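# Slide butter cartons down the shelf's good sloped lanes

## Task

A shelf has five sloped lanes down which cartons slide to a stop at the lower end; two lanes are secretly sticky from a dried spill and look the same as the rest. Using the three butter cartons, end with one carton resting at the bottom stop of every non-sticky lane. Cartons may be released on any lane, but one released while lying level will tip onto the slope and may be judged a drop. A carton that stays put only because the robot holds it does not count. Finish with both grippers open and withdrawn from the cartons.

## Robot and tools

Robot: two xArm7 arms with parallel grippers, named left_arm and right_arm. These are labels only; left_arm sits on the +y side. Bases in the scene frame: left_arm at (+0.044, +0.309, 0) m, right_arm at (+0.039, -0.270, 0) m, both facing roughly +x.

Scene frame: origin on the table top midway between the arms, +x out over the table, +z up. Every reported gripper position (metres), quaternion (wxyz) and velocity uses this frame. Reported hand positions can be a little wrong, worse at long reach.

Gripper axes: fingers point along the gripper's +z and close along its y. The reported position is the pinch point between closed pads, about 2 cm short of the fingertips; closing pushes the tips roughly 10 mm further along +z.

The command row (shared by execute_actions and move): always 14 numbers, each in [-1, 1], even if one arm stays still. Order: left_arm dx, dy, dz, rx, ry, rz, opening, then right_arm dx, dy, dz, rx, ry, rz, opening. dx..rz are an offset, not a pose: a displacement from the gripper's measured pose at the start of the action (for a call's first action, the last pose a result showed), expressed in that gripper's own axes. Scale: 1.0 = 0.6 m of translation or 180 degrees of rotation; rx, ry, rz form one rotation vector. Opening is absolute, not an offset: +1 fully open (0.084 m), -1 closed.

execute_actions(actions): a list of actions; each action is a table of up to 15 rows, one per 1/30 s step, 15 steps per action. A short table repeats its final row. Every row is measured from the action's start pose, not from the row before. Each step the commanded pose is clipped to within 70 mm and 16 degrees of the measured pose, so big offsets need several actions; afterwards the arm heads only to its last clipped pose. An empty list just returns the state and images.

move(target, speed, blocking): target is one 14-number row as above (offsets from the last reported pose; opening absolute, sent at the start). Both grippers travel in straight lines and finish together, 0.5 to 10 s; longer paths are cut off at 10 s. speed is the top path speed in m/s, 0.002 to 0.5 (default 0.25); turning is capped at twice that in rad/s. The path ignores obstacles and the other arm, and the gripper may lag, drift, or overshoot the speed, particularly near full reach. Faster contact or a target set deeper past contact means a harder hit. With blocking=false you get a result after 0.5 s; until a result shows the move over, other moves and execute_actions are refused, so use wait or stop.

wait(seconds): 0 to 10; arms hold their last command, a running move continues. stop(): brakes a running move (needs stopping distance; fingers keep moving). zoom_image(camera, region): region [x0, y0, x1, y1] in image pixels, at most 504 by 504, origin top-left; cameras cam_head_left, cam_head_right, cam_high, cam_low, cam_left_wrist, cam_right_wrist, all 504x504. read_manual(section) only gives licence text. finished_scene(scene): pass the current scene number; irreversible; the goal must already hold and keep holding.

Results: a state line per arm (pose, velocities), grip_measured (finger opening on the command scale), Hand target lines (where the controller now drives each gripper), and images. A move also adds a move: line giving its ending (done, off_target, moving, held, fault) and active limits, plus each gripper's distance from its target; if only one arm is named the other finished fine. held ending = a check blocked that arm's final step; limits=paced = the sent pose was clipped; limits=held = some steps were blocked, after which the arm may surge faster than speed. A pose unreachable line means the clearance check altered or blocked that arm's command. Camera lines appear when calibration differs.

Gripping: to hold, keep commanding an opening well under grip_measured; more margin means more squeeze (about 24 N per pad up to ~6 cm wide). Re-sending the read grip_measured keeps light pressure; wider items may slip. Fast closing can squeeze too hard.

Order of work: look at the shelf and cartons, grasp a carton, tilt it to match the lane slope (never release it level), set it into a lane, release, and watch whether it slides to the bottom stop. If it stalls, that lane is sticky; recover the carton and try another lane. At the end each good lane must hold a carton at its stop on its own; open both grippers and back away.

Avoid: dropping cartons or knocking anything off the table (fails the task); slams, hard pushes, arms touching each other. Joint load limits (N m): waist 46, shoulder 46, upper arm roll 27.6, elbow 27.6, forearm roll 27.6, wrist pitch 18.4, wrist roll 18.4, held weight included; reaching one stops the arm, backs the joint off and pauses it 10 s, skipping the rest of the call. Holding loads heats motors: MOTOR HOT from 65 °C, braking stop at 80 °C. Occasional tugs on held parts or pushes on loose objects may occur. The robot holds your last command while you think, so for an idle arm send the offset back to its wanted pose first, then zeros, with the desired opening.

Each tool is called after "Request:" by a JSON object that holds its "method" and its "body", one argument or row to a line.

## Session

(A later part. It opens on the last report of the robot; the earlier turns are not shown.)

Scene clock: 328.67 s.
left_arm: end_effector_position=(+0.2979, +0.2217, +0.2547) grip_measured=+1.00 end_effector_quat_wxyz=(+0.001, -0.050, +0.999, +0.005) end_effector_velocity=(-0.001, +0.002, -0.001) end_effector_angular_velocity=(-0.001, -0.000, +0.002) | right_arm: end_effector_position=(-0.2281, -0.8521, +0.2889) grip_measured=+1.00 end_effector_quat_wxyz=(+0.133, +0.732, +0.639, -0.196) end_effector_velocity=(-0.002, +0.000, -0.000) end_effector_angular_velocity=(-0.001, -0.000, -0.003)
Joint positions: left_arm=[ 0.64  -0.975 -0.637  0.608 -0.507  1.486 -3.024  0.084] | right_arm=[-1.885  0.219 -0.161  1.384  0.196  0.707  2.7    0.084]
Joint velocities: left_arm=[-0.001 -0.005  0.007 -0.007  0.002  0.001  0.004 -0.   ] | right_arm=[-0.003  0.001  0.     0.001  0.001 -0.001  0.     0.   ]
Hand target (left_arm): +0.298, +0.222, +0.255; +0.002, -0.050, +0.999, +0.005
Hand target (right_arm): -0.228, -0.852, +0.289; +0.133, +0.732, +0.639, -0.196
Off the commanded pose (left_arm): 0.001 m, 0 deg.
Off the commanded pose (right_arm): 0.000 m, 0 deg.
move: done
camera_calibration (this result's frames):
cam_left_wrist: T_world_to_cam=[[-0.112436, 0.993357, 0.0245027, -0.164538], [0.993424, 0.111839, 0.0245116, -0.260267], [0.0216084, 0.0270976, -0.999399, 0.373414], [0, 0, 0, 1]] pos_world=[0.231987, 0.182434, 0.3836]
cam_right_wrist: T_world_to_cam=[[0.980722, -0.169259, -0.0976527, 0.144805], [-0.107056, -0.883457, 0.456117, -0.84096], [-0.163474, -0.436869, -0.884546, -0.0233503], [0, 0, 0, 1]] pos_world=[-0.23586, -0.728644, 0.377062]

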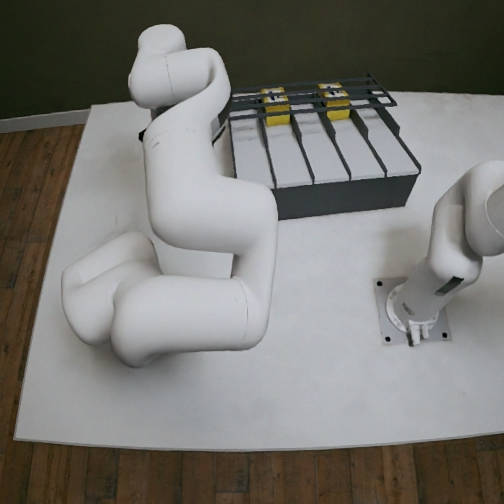

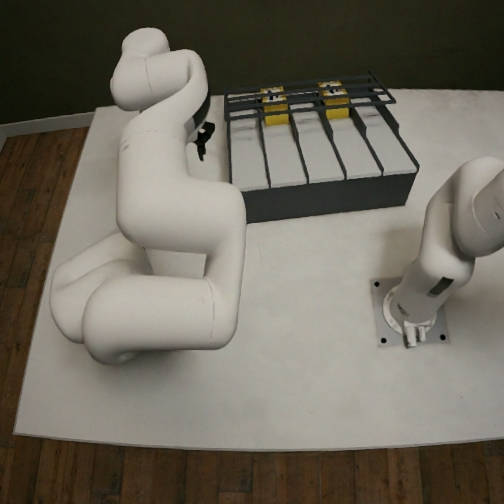

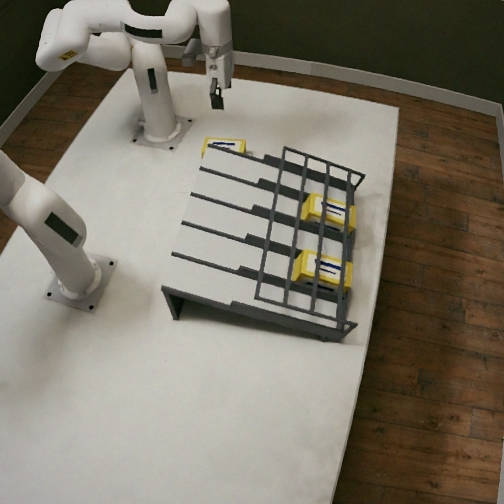

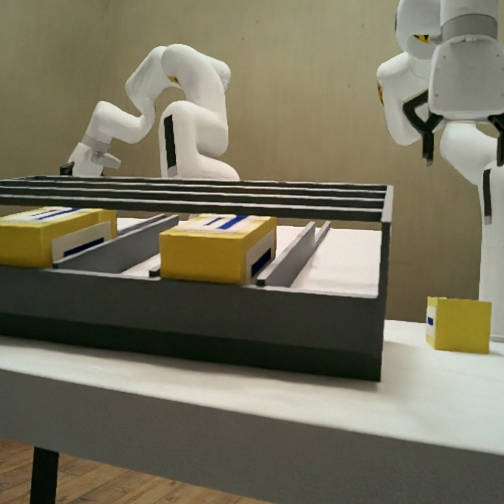

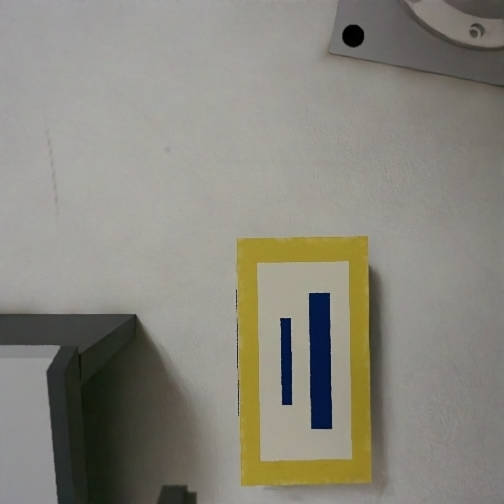

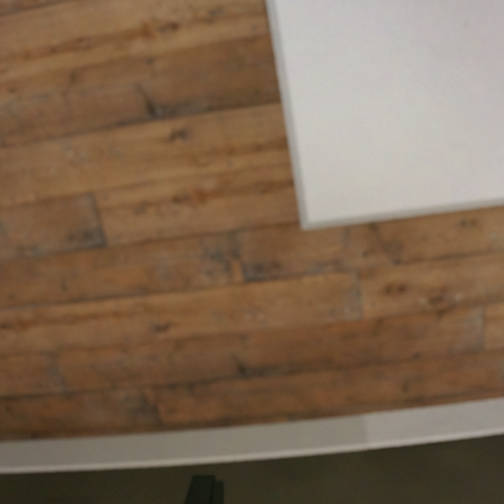

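Request:
{"method": "move", "body": {
  "target": [0.005,-0.008,0.353,0,0,0,1,0,0,0,0,0,0,1],
  "speed": 0.15
}}

Request:
{"method": "move", "body": {
  "target": [0,0,0,0,0,0,0.2,0,0,0,0,0,0,1]
}}

Request:
{"method": "move", "body": {
  "target": [0,0,-0.36,0,0,0,0.2,0,0,0,0,0,0,1],
  "speed": 0.15
}}

Scene clock: 349.50 s.
left_arm: end_effector_position=(+0.2956, +0.2205, +0.0434) grip_measured=+1.00 end_effector_quat_wxyz=(+0.002, -0.051, +0.999, +0.007) end_effector_velocity=(+0.000, +0.000, -0.002) end_effector_angular_velocity=(+0.001, +0.001, +0.000) | right_arm: end_effector_position=(-0.2281, -0.8521, +0.2889) grip_measured=+1.00 end_effector_quat_wxyz=(+0.133, +0.732, +0.639, -0.196) end_effector_velocity=(+0.002, -0.001, -0.000) end_effector_angular_velocity=(-0.001, -0.002, +0.001)
Joint positions: left_arm=[ 0.725 -0.621 -1.208  0.248 -0.919  0.734 -2.953  0.084] | right_arm=[-1.885  0.219 -0.161  1.384  0.196  0.707  2.7    0.084]
Joint velocities: left_arm=[ 0.009  0.009 -0.01   0.001 -0.001 -0.009  0.    -0.   ] | right_arm=[ 0.002  0.001  0.001  0.     0.002 -0.001  0.     0.   ]
Hand target (left_arm): +0.296, +0.221, +0.043; +0.002, -0.051, +0.999, +0.007
Hand target (right_arm): -0.228, -0.852, +0.289; +0.133, +0.732, +0.639, -0.196
Off the commanded pose (left_arm): 0.002 m, 0 deg.
Off the commanded pose (right_arm): 0.000 m, 0 deg.
move: done
camera_calibration (this result's frames):
cam_left_wrist: T_world_to_cam=[[-0.114382, 0.993051, 0.0276904, -0.157985], [0.993191, 0.113689, 0.0254156, -0.253045], [0.0220909, 0.030409, -0.999293, 0.161441], [0, 0, 0, 1]] pos_world=[0.229685, 0.180747, 0.172133]
cam_right_wrist: T_world_to_cam=[[0.980722, -0.169259, -0.0976525, 0.144804], [-0.107056, -0.883457, 0.456117, -0.84096], [-0.163474, -0.43687, -0.884546, -0.0233504], [0, 0, 0, 1]] pos_world=[-0.23586, -0.728644, 0.377062]

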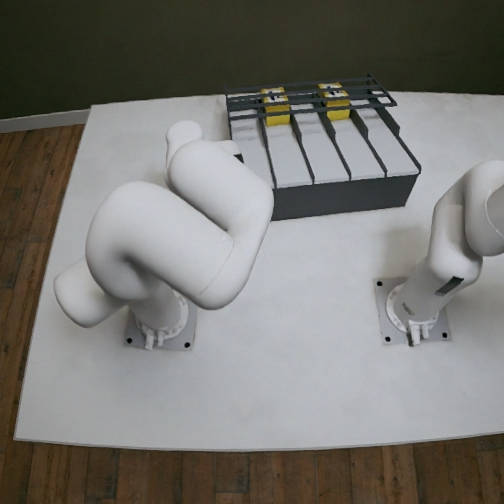

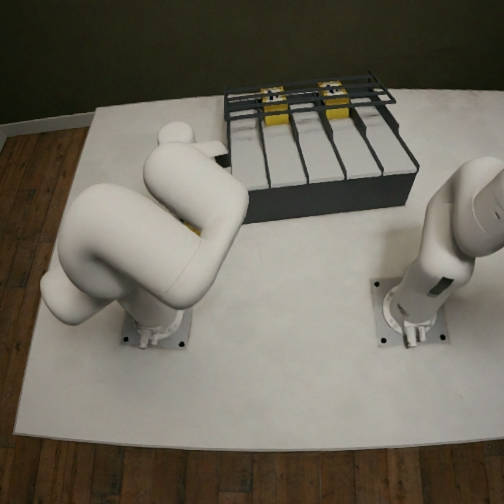

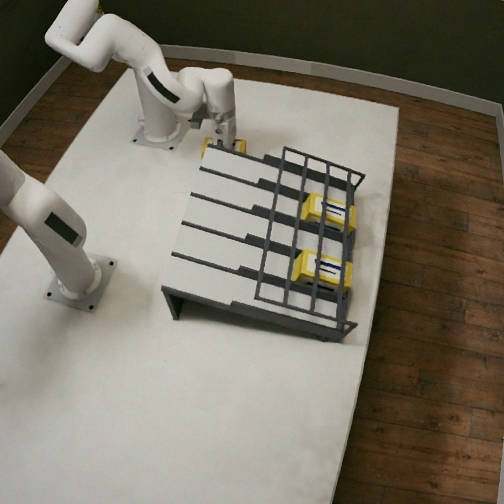

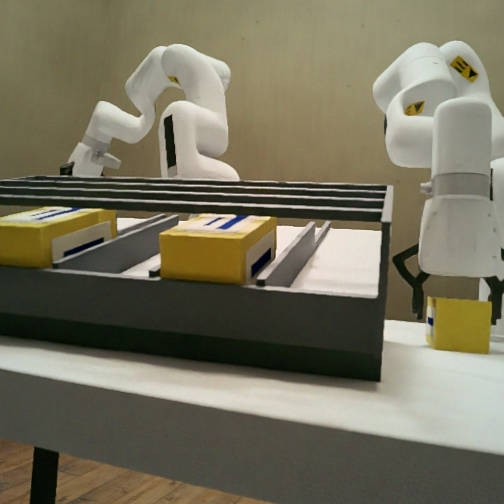

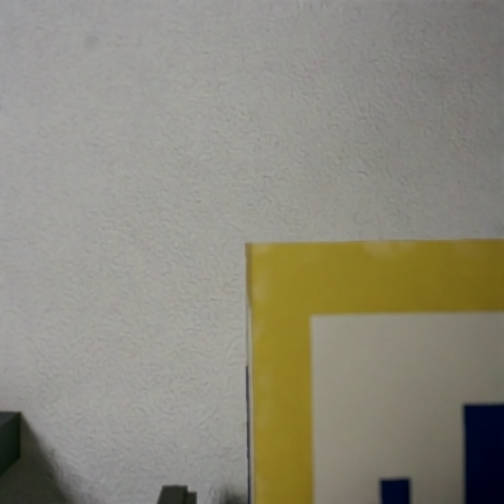

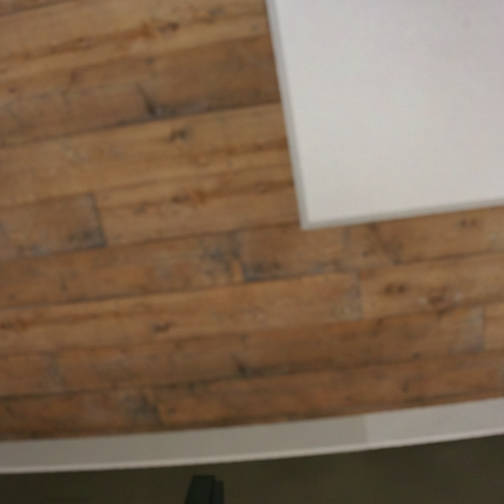

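Scene clock: 350.00 s.
left_arm: end_effector_position=(+0.2958, +0.2205, +0.0436) grip_measured=+0.47 end_effector_quat_wxyz=(+0.002, -0.051, +0.999, +0.007) end_effector_velocity=(+0.000, -0.000, -0.000) end_effector_angular_velocity=(-0.001, +0.000, +0.001) | right_arm: end_effector_position=(-0.2281, -0.8521, +0.2889) grip_measured=+1.00 end_effector_quat_wxyz=(+0.133, +0.732, +0.639, -0.196) end_effector_velocity=(-0.001, +0.001, -0.000) end_effector_angular_velocity=(+0.001, -0.001, -0.002)
Joint positions: left_arm=[ 0.725 -0.621 -1.208  0.248 -0.919  0.734 -2.953  0.064] | right_arm=[-1.885  0.219 -0.161  1.384  0.196  0.707  2.7    0.084]
Joint velocities: left_arm=[ 0.001  0.    -0.     0.    -0.001  0.     0.     0.   ] | right_arm=[-0.001  0.    -0.     0.     0.     0.001  0.001 -0.   ]
Hand target (left_arm): +0.296, +0.221, +0.043; +0.002, -0.051, +0.999, +0.007
Hand target (right_arm): -0.228, -0.852, +0.289; +0.133, +0.732, +0.639, -0.196
Off the commanded pose (left_arm): 0.000 m, 0 deg.
Off the commanded pose (right_arm): 0.000 m, 0 deg.
move: done
camera_calibration (this result's frames):
cam_left_wrist: T_world_to_cam=[[-0.114402, 0.993054, 0.0275092, -0.157875], [0.993176, 0.113697, 0.0259503, -0.253263], [0.0226424, 0.0302902, -0.999285, 0.16143], [0, 0, 0, 1]] pos_world=[0.229819, 0.180684, 0.17223]
cam_right_wrist: T_world_to_cam=[[0.980722, -0.169259, -0.0976524, 0.144804], [-0.107056, -0.883457, 0.456117, -0.84096], [-0.163474, -0.43687, -0.884546, -0.0233504], [0, 0, 0, 1]] pos_world=[-0.23586, -0.728644, 0.377062]

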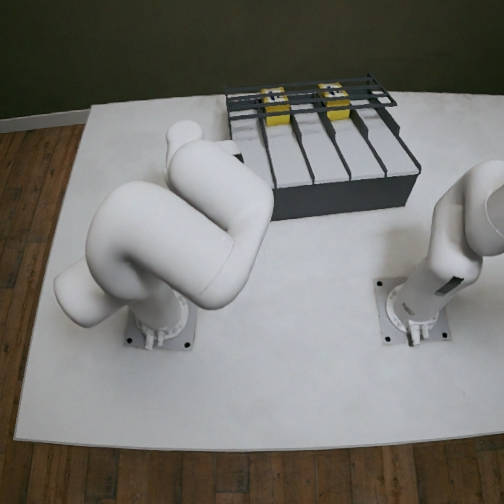

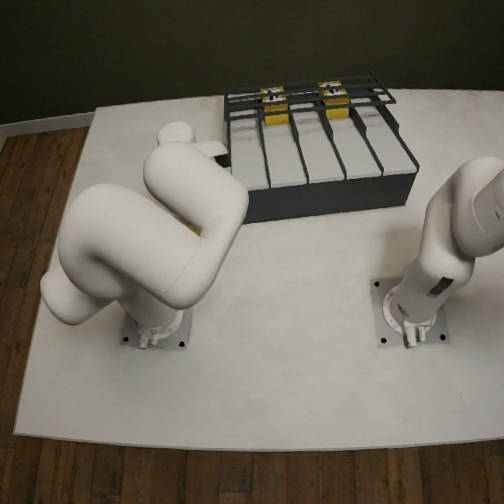

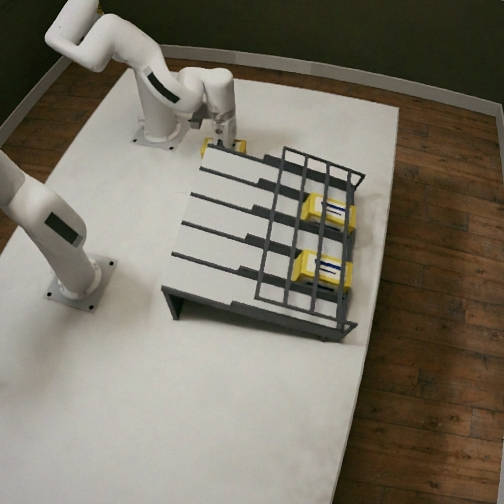

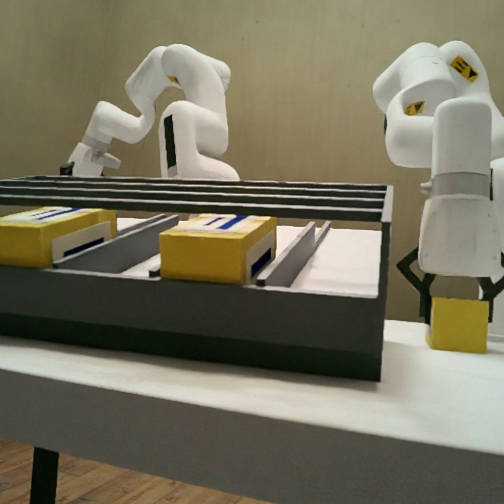

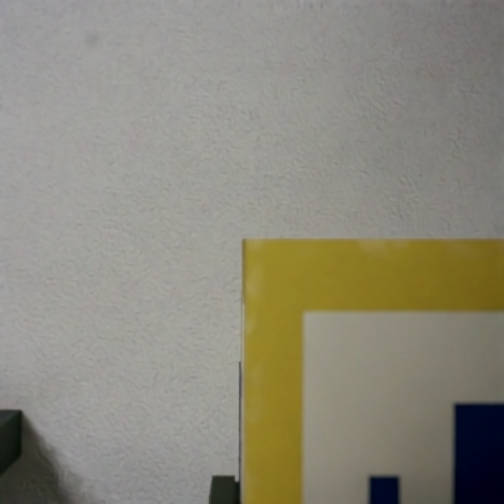

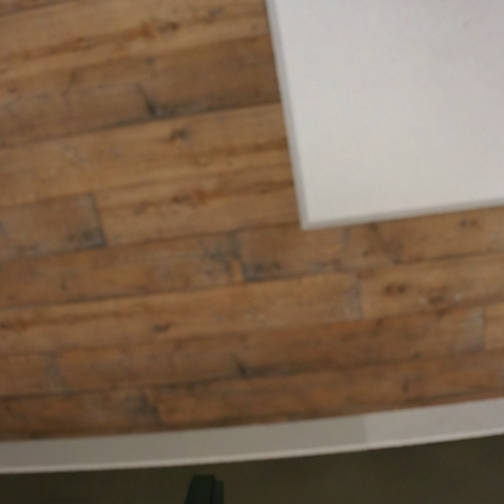

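Scene clock: 351.83 s.
left_arm: end_effector_position=(+0.2953, +0.2165, +0.2587) grip_measured=+0.47 end_effector_quat_wxyz=(+0.001, -0.050, +0.999, +0.005) end_effector_velocity=(+0.000, +0.000, +0.003) end_effector_angular_velocity=(+0.001, -0.002, -0.001) | right_arm: end_effector_position=(-0.2281, -0.8521, +0.2889) grip_measured=+1.00 end_effector_quat_wxyz=(+0.133, +0.732, +0.639, -0.196) end_effector_velocity=(+0.001, -0.000, -0.000) end_effector_angular_velocity=(+0.001, -0.000, +0.001)
Joint positions: left_arm=[ 0.628 -0.982 -0.634  0.618 -0.507  1.501 -3.04   0.064] | right_arm=[-1.885  0.219 -0.161  1.384  0.196  0.707  2.7    0.084]
Joint velocities: left_arm=[ 0.001 -0.001  0.004  0.007  0.003  0.005 -0.    -0.   ] | right_arm=[-0.     0.     0.002 -0.    -0.001  0.     0.001 -0.   ]
Hand target (left_arm): +0.295, +0.216, +0.259; +0.002, -0.050, +0.999, +0.005
Hand target (right_arm): -0.228, -0.852, +0.289; +0.133, +0.732, +0.639, -0.196
Off the commanded pose (left_arm): 0.001 m, 0 deg.
Off the commanded pose (right_arm): 0.000 m, 0 deg.
move: done
camera_calibration (this result's frames):
cam_left_wrist: T_world_to_cam=[[-0.1124, 0.993362, 0.024456, -0.159796], [0.993427, 0.111803, 0.0245535, -0.25719], [0.0216563, 0.027055, -0.999399, 0.37756], [0, 0, 0, 1]] pos_world=[0.229362, 0.177275, 0.387556]
cam_right_wrist: T_world_to_cam=[[0.980722, -0.169259, -0.0976522, 0.144804], [-0.107056, -0.883457, 0.456117, -0.84096], [-0.163474, -0.43687, -0.884546, -0.0233505], [0, 0, 0, 1]] pos_world=[-0.23586, -0.728644, 0.377062]

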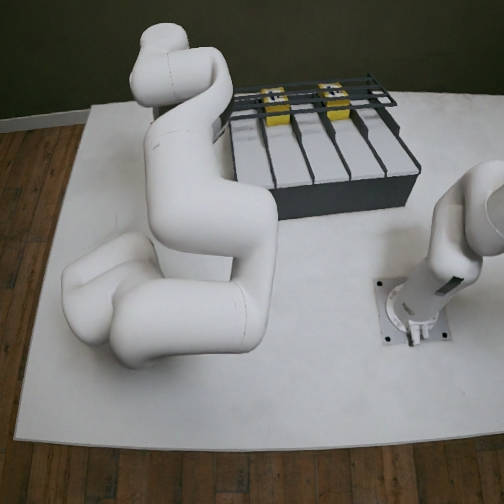

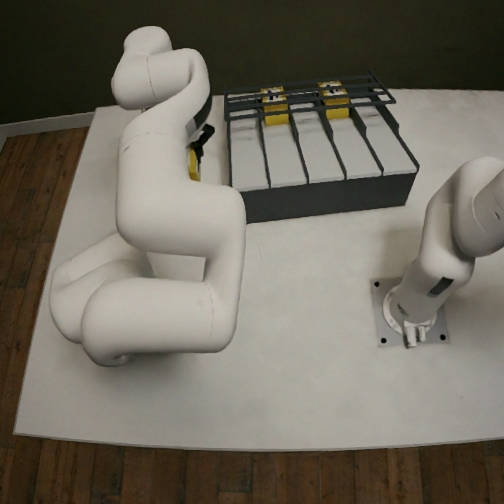

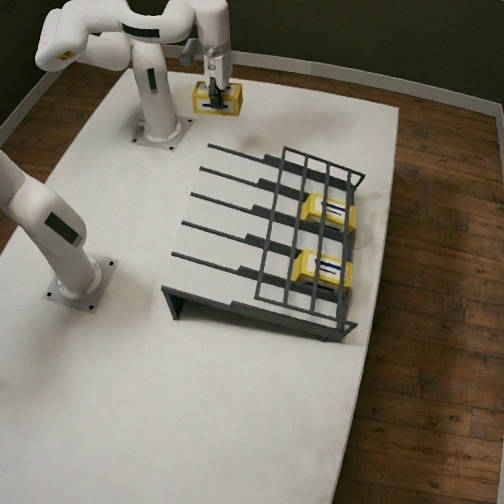

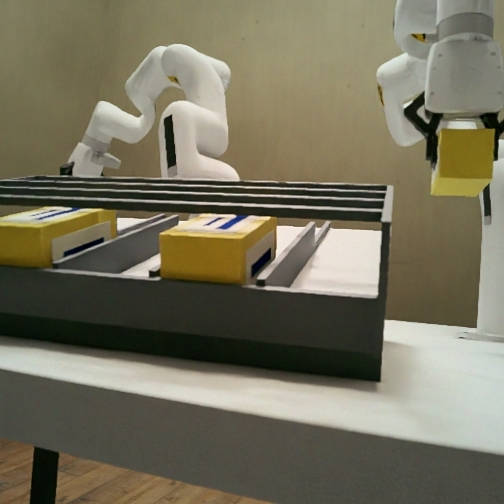

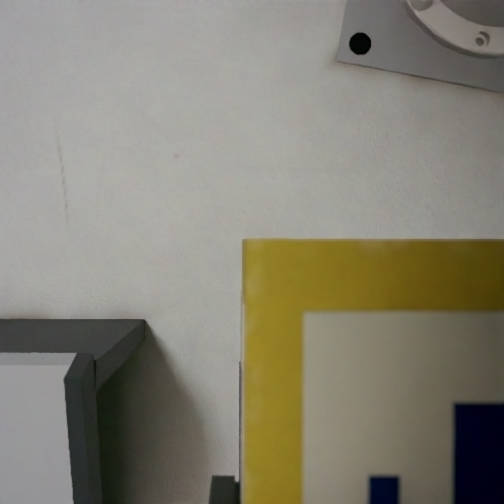

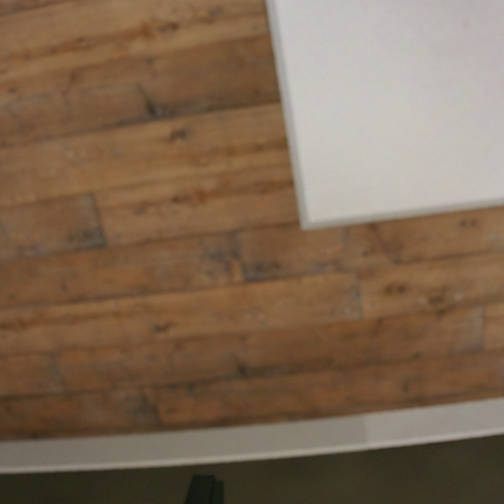

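Request:
{"method": "move", "body": {
  "target": [-0.138,-0.80,0.066,0,0.104,0,0.2,0,0,0,0,0,0,1],
  "speed": 0.2
}}

Scene clock: 364.43 s.
left_arm: end_effector_position=(+0.4252, -0.2518, +0.2123) grip_measured=+0.47 end_effector_quat_wxyz=(-0.132, -0.058, +0.988, -0.049) end_effector_velocity=(+0.004, +0.003, -0.004) end_effector_angular_velocity=(+0.003, +0.005, +0.011) | right_arm: end_effector_position=(-0.2281, -0.8521, +0.2889) grip_measured=+1.00 end_effector_quat_wxyz=(+0.133, +0.732, +0.639, -0.196) end_effector_velocity=(+0.001, -0.000, -0.000) end_effector_angular_velocity=(+0.001, -0.000, +0.002)
Joint positions: left_arm=[ 2.172 -1.133 -2.275  2.703 -1.034  1.822 -4.021  0.064] | right_arm=[-1.885  0.219 -0.161  1.384  0.196  0.707  2.7    0.084]
Joint velocities: left_arm=[ 0.02   0.003 -0.068  0.002  0.058 -0.013 -0.011 -0.   ] | right_arm=[ 0.     0.     0.002 -0.001 -0.001 -0.    -0.     0.   ]
Hand target (left_arm): +0.426, -0.252, +0.212; -0.132, -0.058, +0.988, -0.049
Hand target (right_arm): -0.228, -0.852, +0.289; +0.133, +0.732, +0.639, -0.196
Off the commanded pose (left_arm): 0.002 m, 6 deg.
Off the commanded pose (right_arm): 0.000 m, 0 deg.
elbow stopped short (left arm): the move would have taken joint 4 (elbow) straighter than the controller allows; a more bent joint 4 avoids this.
move: off_target (left_arm)
camera_calibration (this result's frames):
cam_left_wrist: T_world_to_cam=[[-0.13643, 0.988529, -0.0647873, 0.34913], [0.961811, 0.11651, -0.247679, -0.260331], [-0.23729, -0.0961041, -0.966673, 0.413146], [0, 0, 0, 1]] pos_world=[0.396056, -0.275089, 0.357518]
cam_right_wrist: T_world_to_cam=[[0.980722, -0.169259, -0.0976522, 0.144804], [-0.107056, -0.883457, 0.456117, -0.84096], [-0.163474, -0.43687, -0.884546, -0.0233505], [0, 0, 0, 1]] pos_world=[-0.23586, -0.728644, 0.377062]

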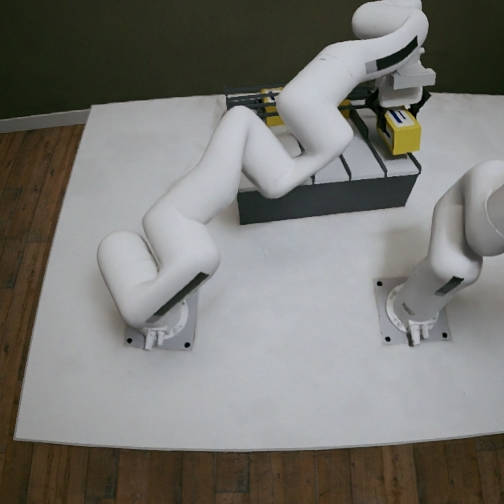

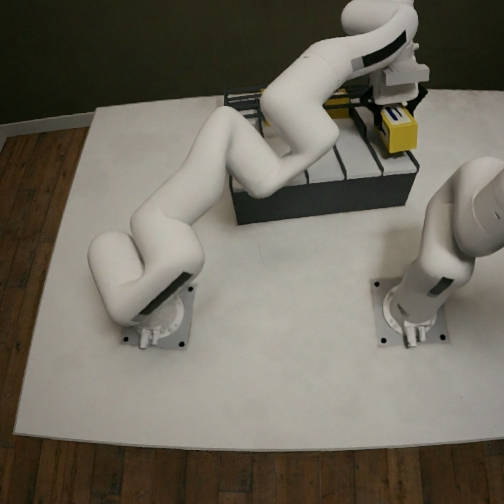

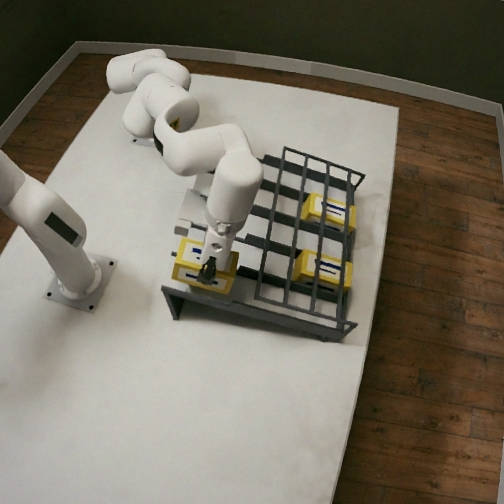

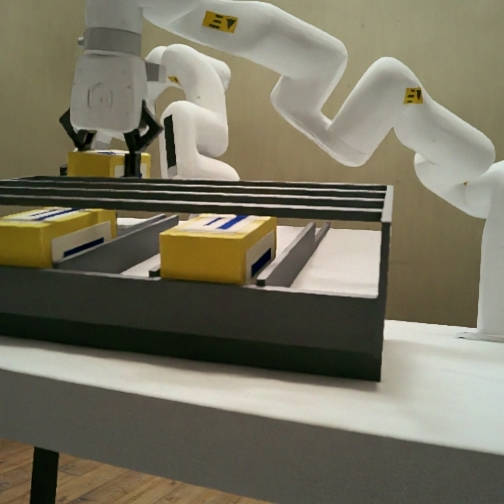

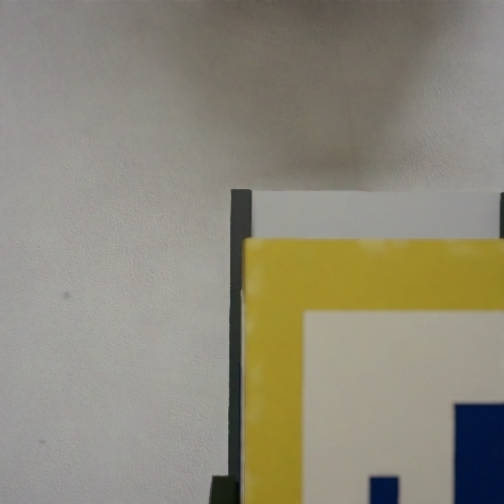

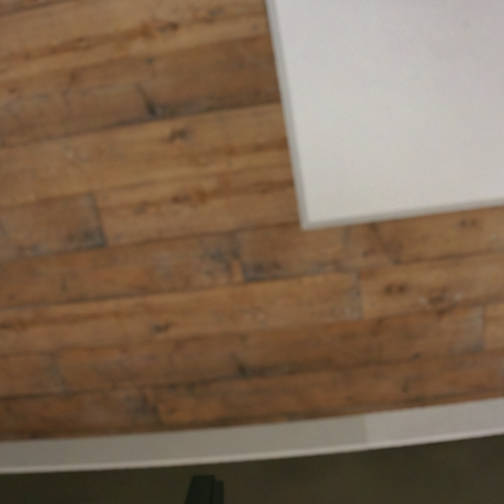

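Request:
{"method": "move", "body": {
  "target": [0.023,0.007,0.043,-0.029,0.02,0,0.2,0,0,0,0,0,0,1],
  "speed": 0.03
}}

Scene clock: 381.67 s.
left_arm: end_effector_position=(+0.4043, -0.2514, +0.1905) grip_measured=+0.47 end_effector_quat_wxyz=(-0.157, -0.053, +0.986, -0.021) end_effector_velocity=(+0.000, +0.000, +0.001) end_effector_angular_velocity=(+0.001, -0.001, +0.000) | right_arm: end_effector_position=(-0.2281, -0.8521, +0.2889) grip_measured=+1.00 end_effector_quat_wxyz=(+0.133, +0.732, +0.639, -0.196) end_effector_velocity=(-0.000, +0.000, +0.000) end_effector_angular_velocity=(+0.000, -0.001, -0.001)
Joint positions: left_arm=[ 2.171 -1.149 -2.386  2.703 -0.943  1.843 -4.045  0.064] | right_arm=[-1.885  0.219 -0.161  1.384  0.196  0.707  2.7    0.084]
Joint velocities: left_arm=[ 0.011  0.009 -0.062  0.001  0.056 -0.01  -0.008  0.   ] | right_arm=[-0.    -0.001 -0.001 -0.     0.001  0.001  0.    -0.   ]
Hand target (left_arm): +0.404, -0.251, +0.190; -0.157, -0.053, +0.986, -0.021
Hand target (right_arm): -0.228, -0.852, +0.289; +0.133, +0.732, +0.639, -0.196
Off the commanded pose (left_arm): 0.001 m, 2 deg.
Off the commanded pose (right_arm): 0.000 m, 0 deg.
elbow stopped short (left arm): the move would have taken joint 4 (elbow) straighter than the controller allows; a more bent joint 4 avoids this.
move: done
camera_calibration (this result's frames):
cam_left_wrist: T_world_to_cam=[[-0.11888, 0.992882, -0.00722363, 0.327459], [0.950048, 0.111631, -0.291459, -0.233798], [-0.288578, -0.0415114, -0.956556, 0.419735], [0, 0, 0, 1]] pos_world=[0.382173, -0.281605, 0.335723]
cam_right_wrist: T_world_to_cam=[[0.980722, -0.169259, -0.0976521, 0.144804], [-0.107057, -0.883457, 0.456117, -0.84096], [-0.163474, -0.43687, -0.884546, -0.0233504], [0, 0, 0, 1]] pos_world=[-0.23586, -0.728644, 0.377062]

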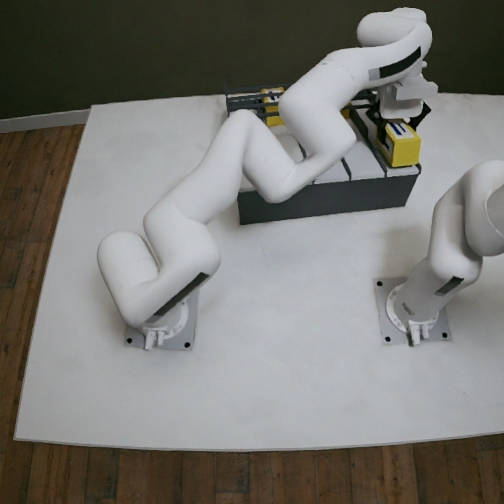

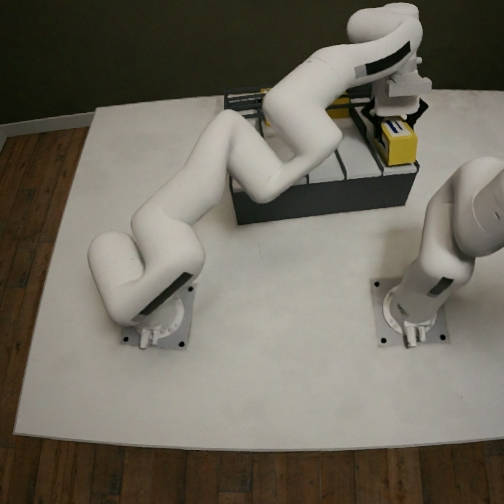

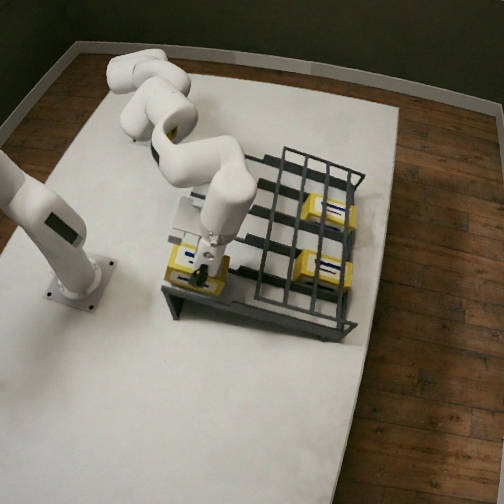

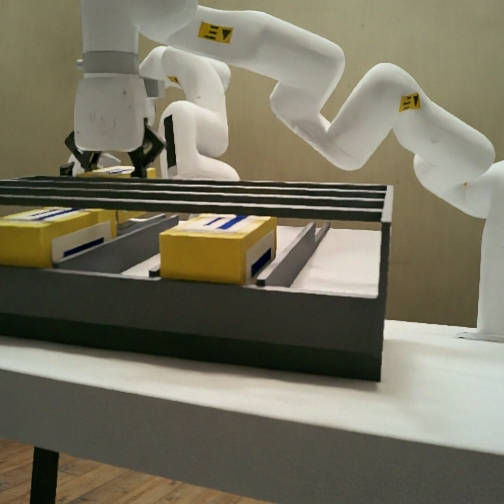

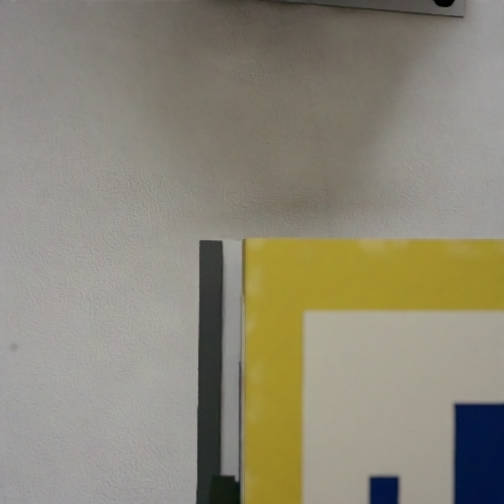

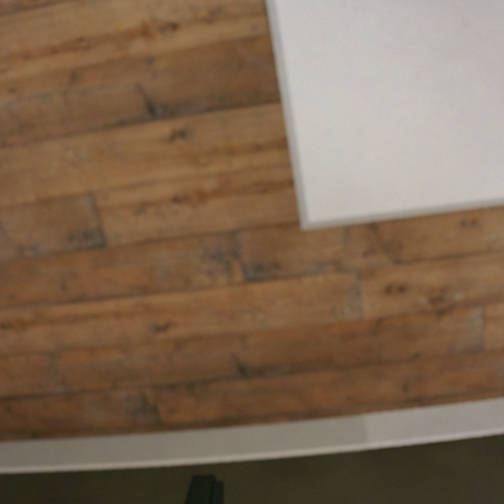

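Request:
{"method": "move", "body": {
  "target": [-0.008,0,0.022,-0.012,0,0,0.2,0,0,0,0,0,0,1],
  "speed": 0.01
}}

Scene clock: 389.77 s.
left_arm: end_effector_position=(+0.4043, -0.2511, +0.1762) grip_measured=+0.47 end_effector_quat_wxyz=(-0.153, -0.051, +0.987, -0.010) end_effector_velocity=(+0.000, +0.000, +0.000) end_effector_angular_velocity=(-0.001, -0.001, +0.000) | right_arm: end_effector_position=(-0.2281, -0.8521, +0.2889) grip_measured=+1.00 end_effector_quat_wxyz=(+0.133, +0.732, +0.639, -0.196) end_effector_velocity=(-0.000, +0.000, +0.000) end_effector_angular_velocity=(-0.001, -0.000, -0.001)
Joint positions: left_arm=[ 2.178 -1.16  -2.464  2.703 -0.858  1.821 -4.052  0.064] | right_arm=[-1.885  0.219 -0.161  1.384  0.196  0.707  2.7    0.084]
Joint velocities: left_arm=[ 0.01   0.007 -0.054 -0.     0.048 -0.01  -0.007 -0.   ] | right_arm=[-0.002 -0.     0.002  0.     0.    -0.    -0.    -0.   ]
Hand target (left_arm): +0.404, -0.251, +0.176; -0.153, -0.051, +0.987, -0.010
Hand target (right_arm): -0.228, -0.852, +0.289; +0.133, +0.732, +0.639, -0.196
Off the commanded pose (left_arm): 0.001 m, 1 deg.
Off the commanded pose (right_arm): 0.000 m, 0 deg.
elbow stopped short (left arm): the move would have taken joint 4 (elbow) straighter than the controller allows; a more bent joint 4 avoids this.
move: done
camera_calibration (this result's frames):
cam_left_wrist: T_world_to_cam=[[-0.112168, 0.993599, 0.0133822, 0.320943], [0.95261, 0.111353, -0.283081, -0.240572], [-0.282759, -0.0190045, -0.959003, 0.409819], [0, 0, 0, 1]] pos_world=[0.381051, -0.284312, 0.320621]
cam_right_wrist: T_world_to_cam=[[0.980722, -0.169259, -0.0976521, 0.144804], [-0.107057, -0.883457, 0.456117, -0.84096], [-0.163474, -0.436869, -0.884546, -0.0233503], [0, 0, 0, 1]] pos_world=[-0.23586, -0.728644, 0.377062]

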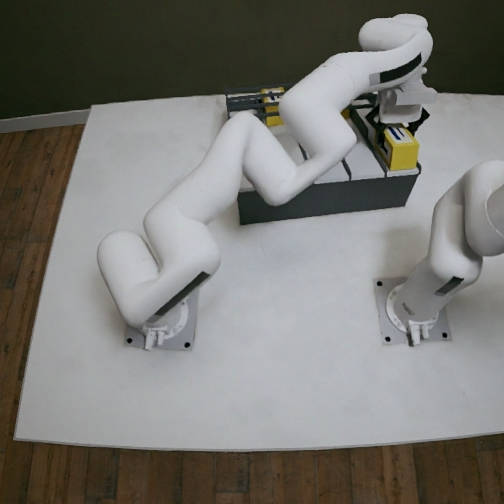

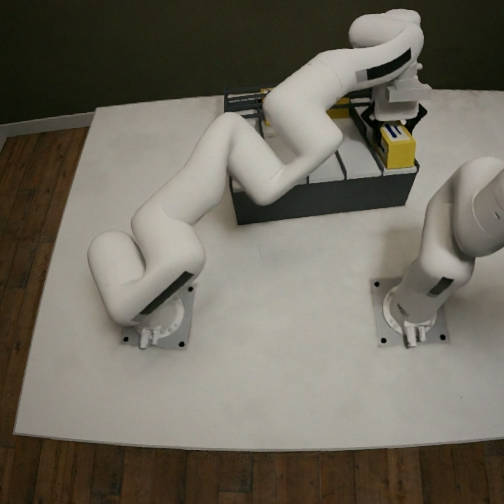

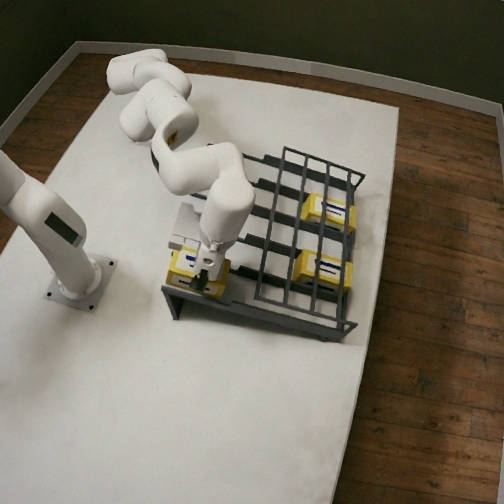

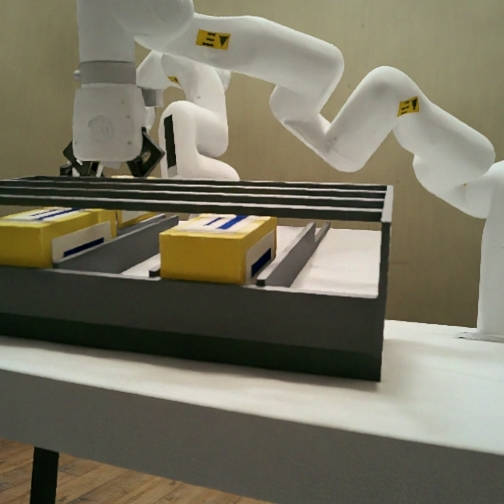

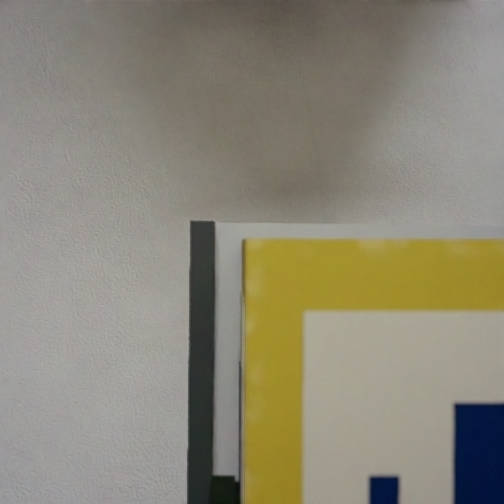

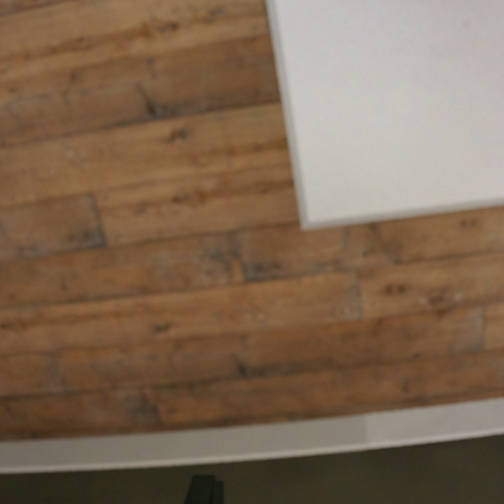

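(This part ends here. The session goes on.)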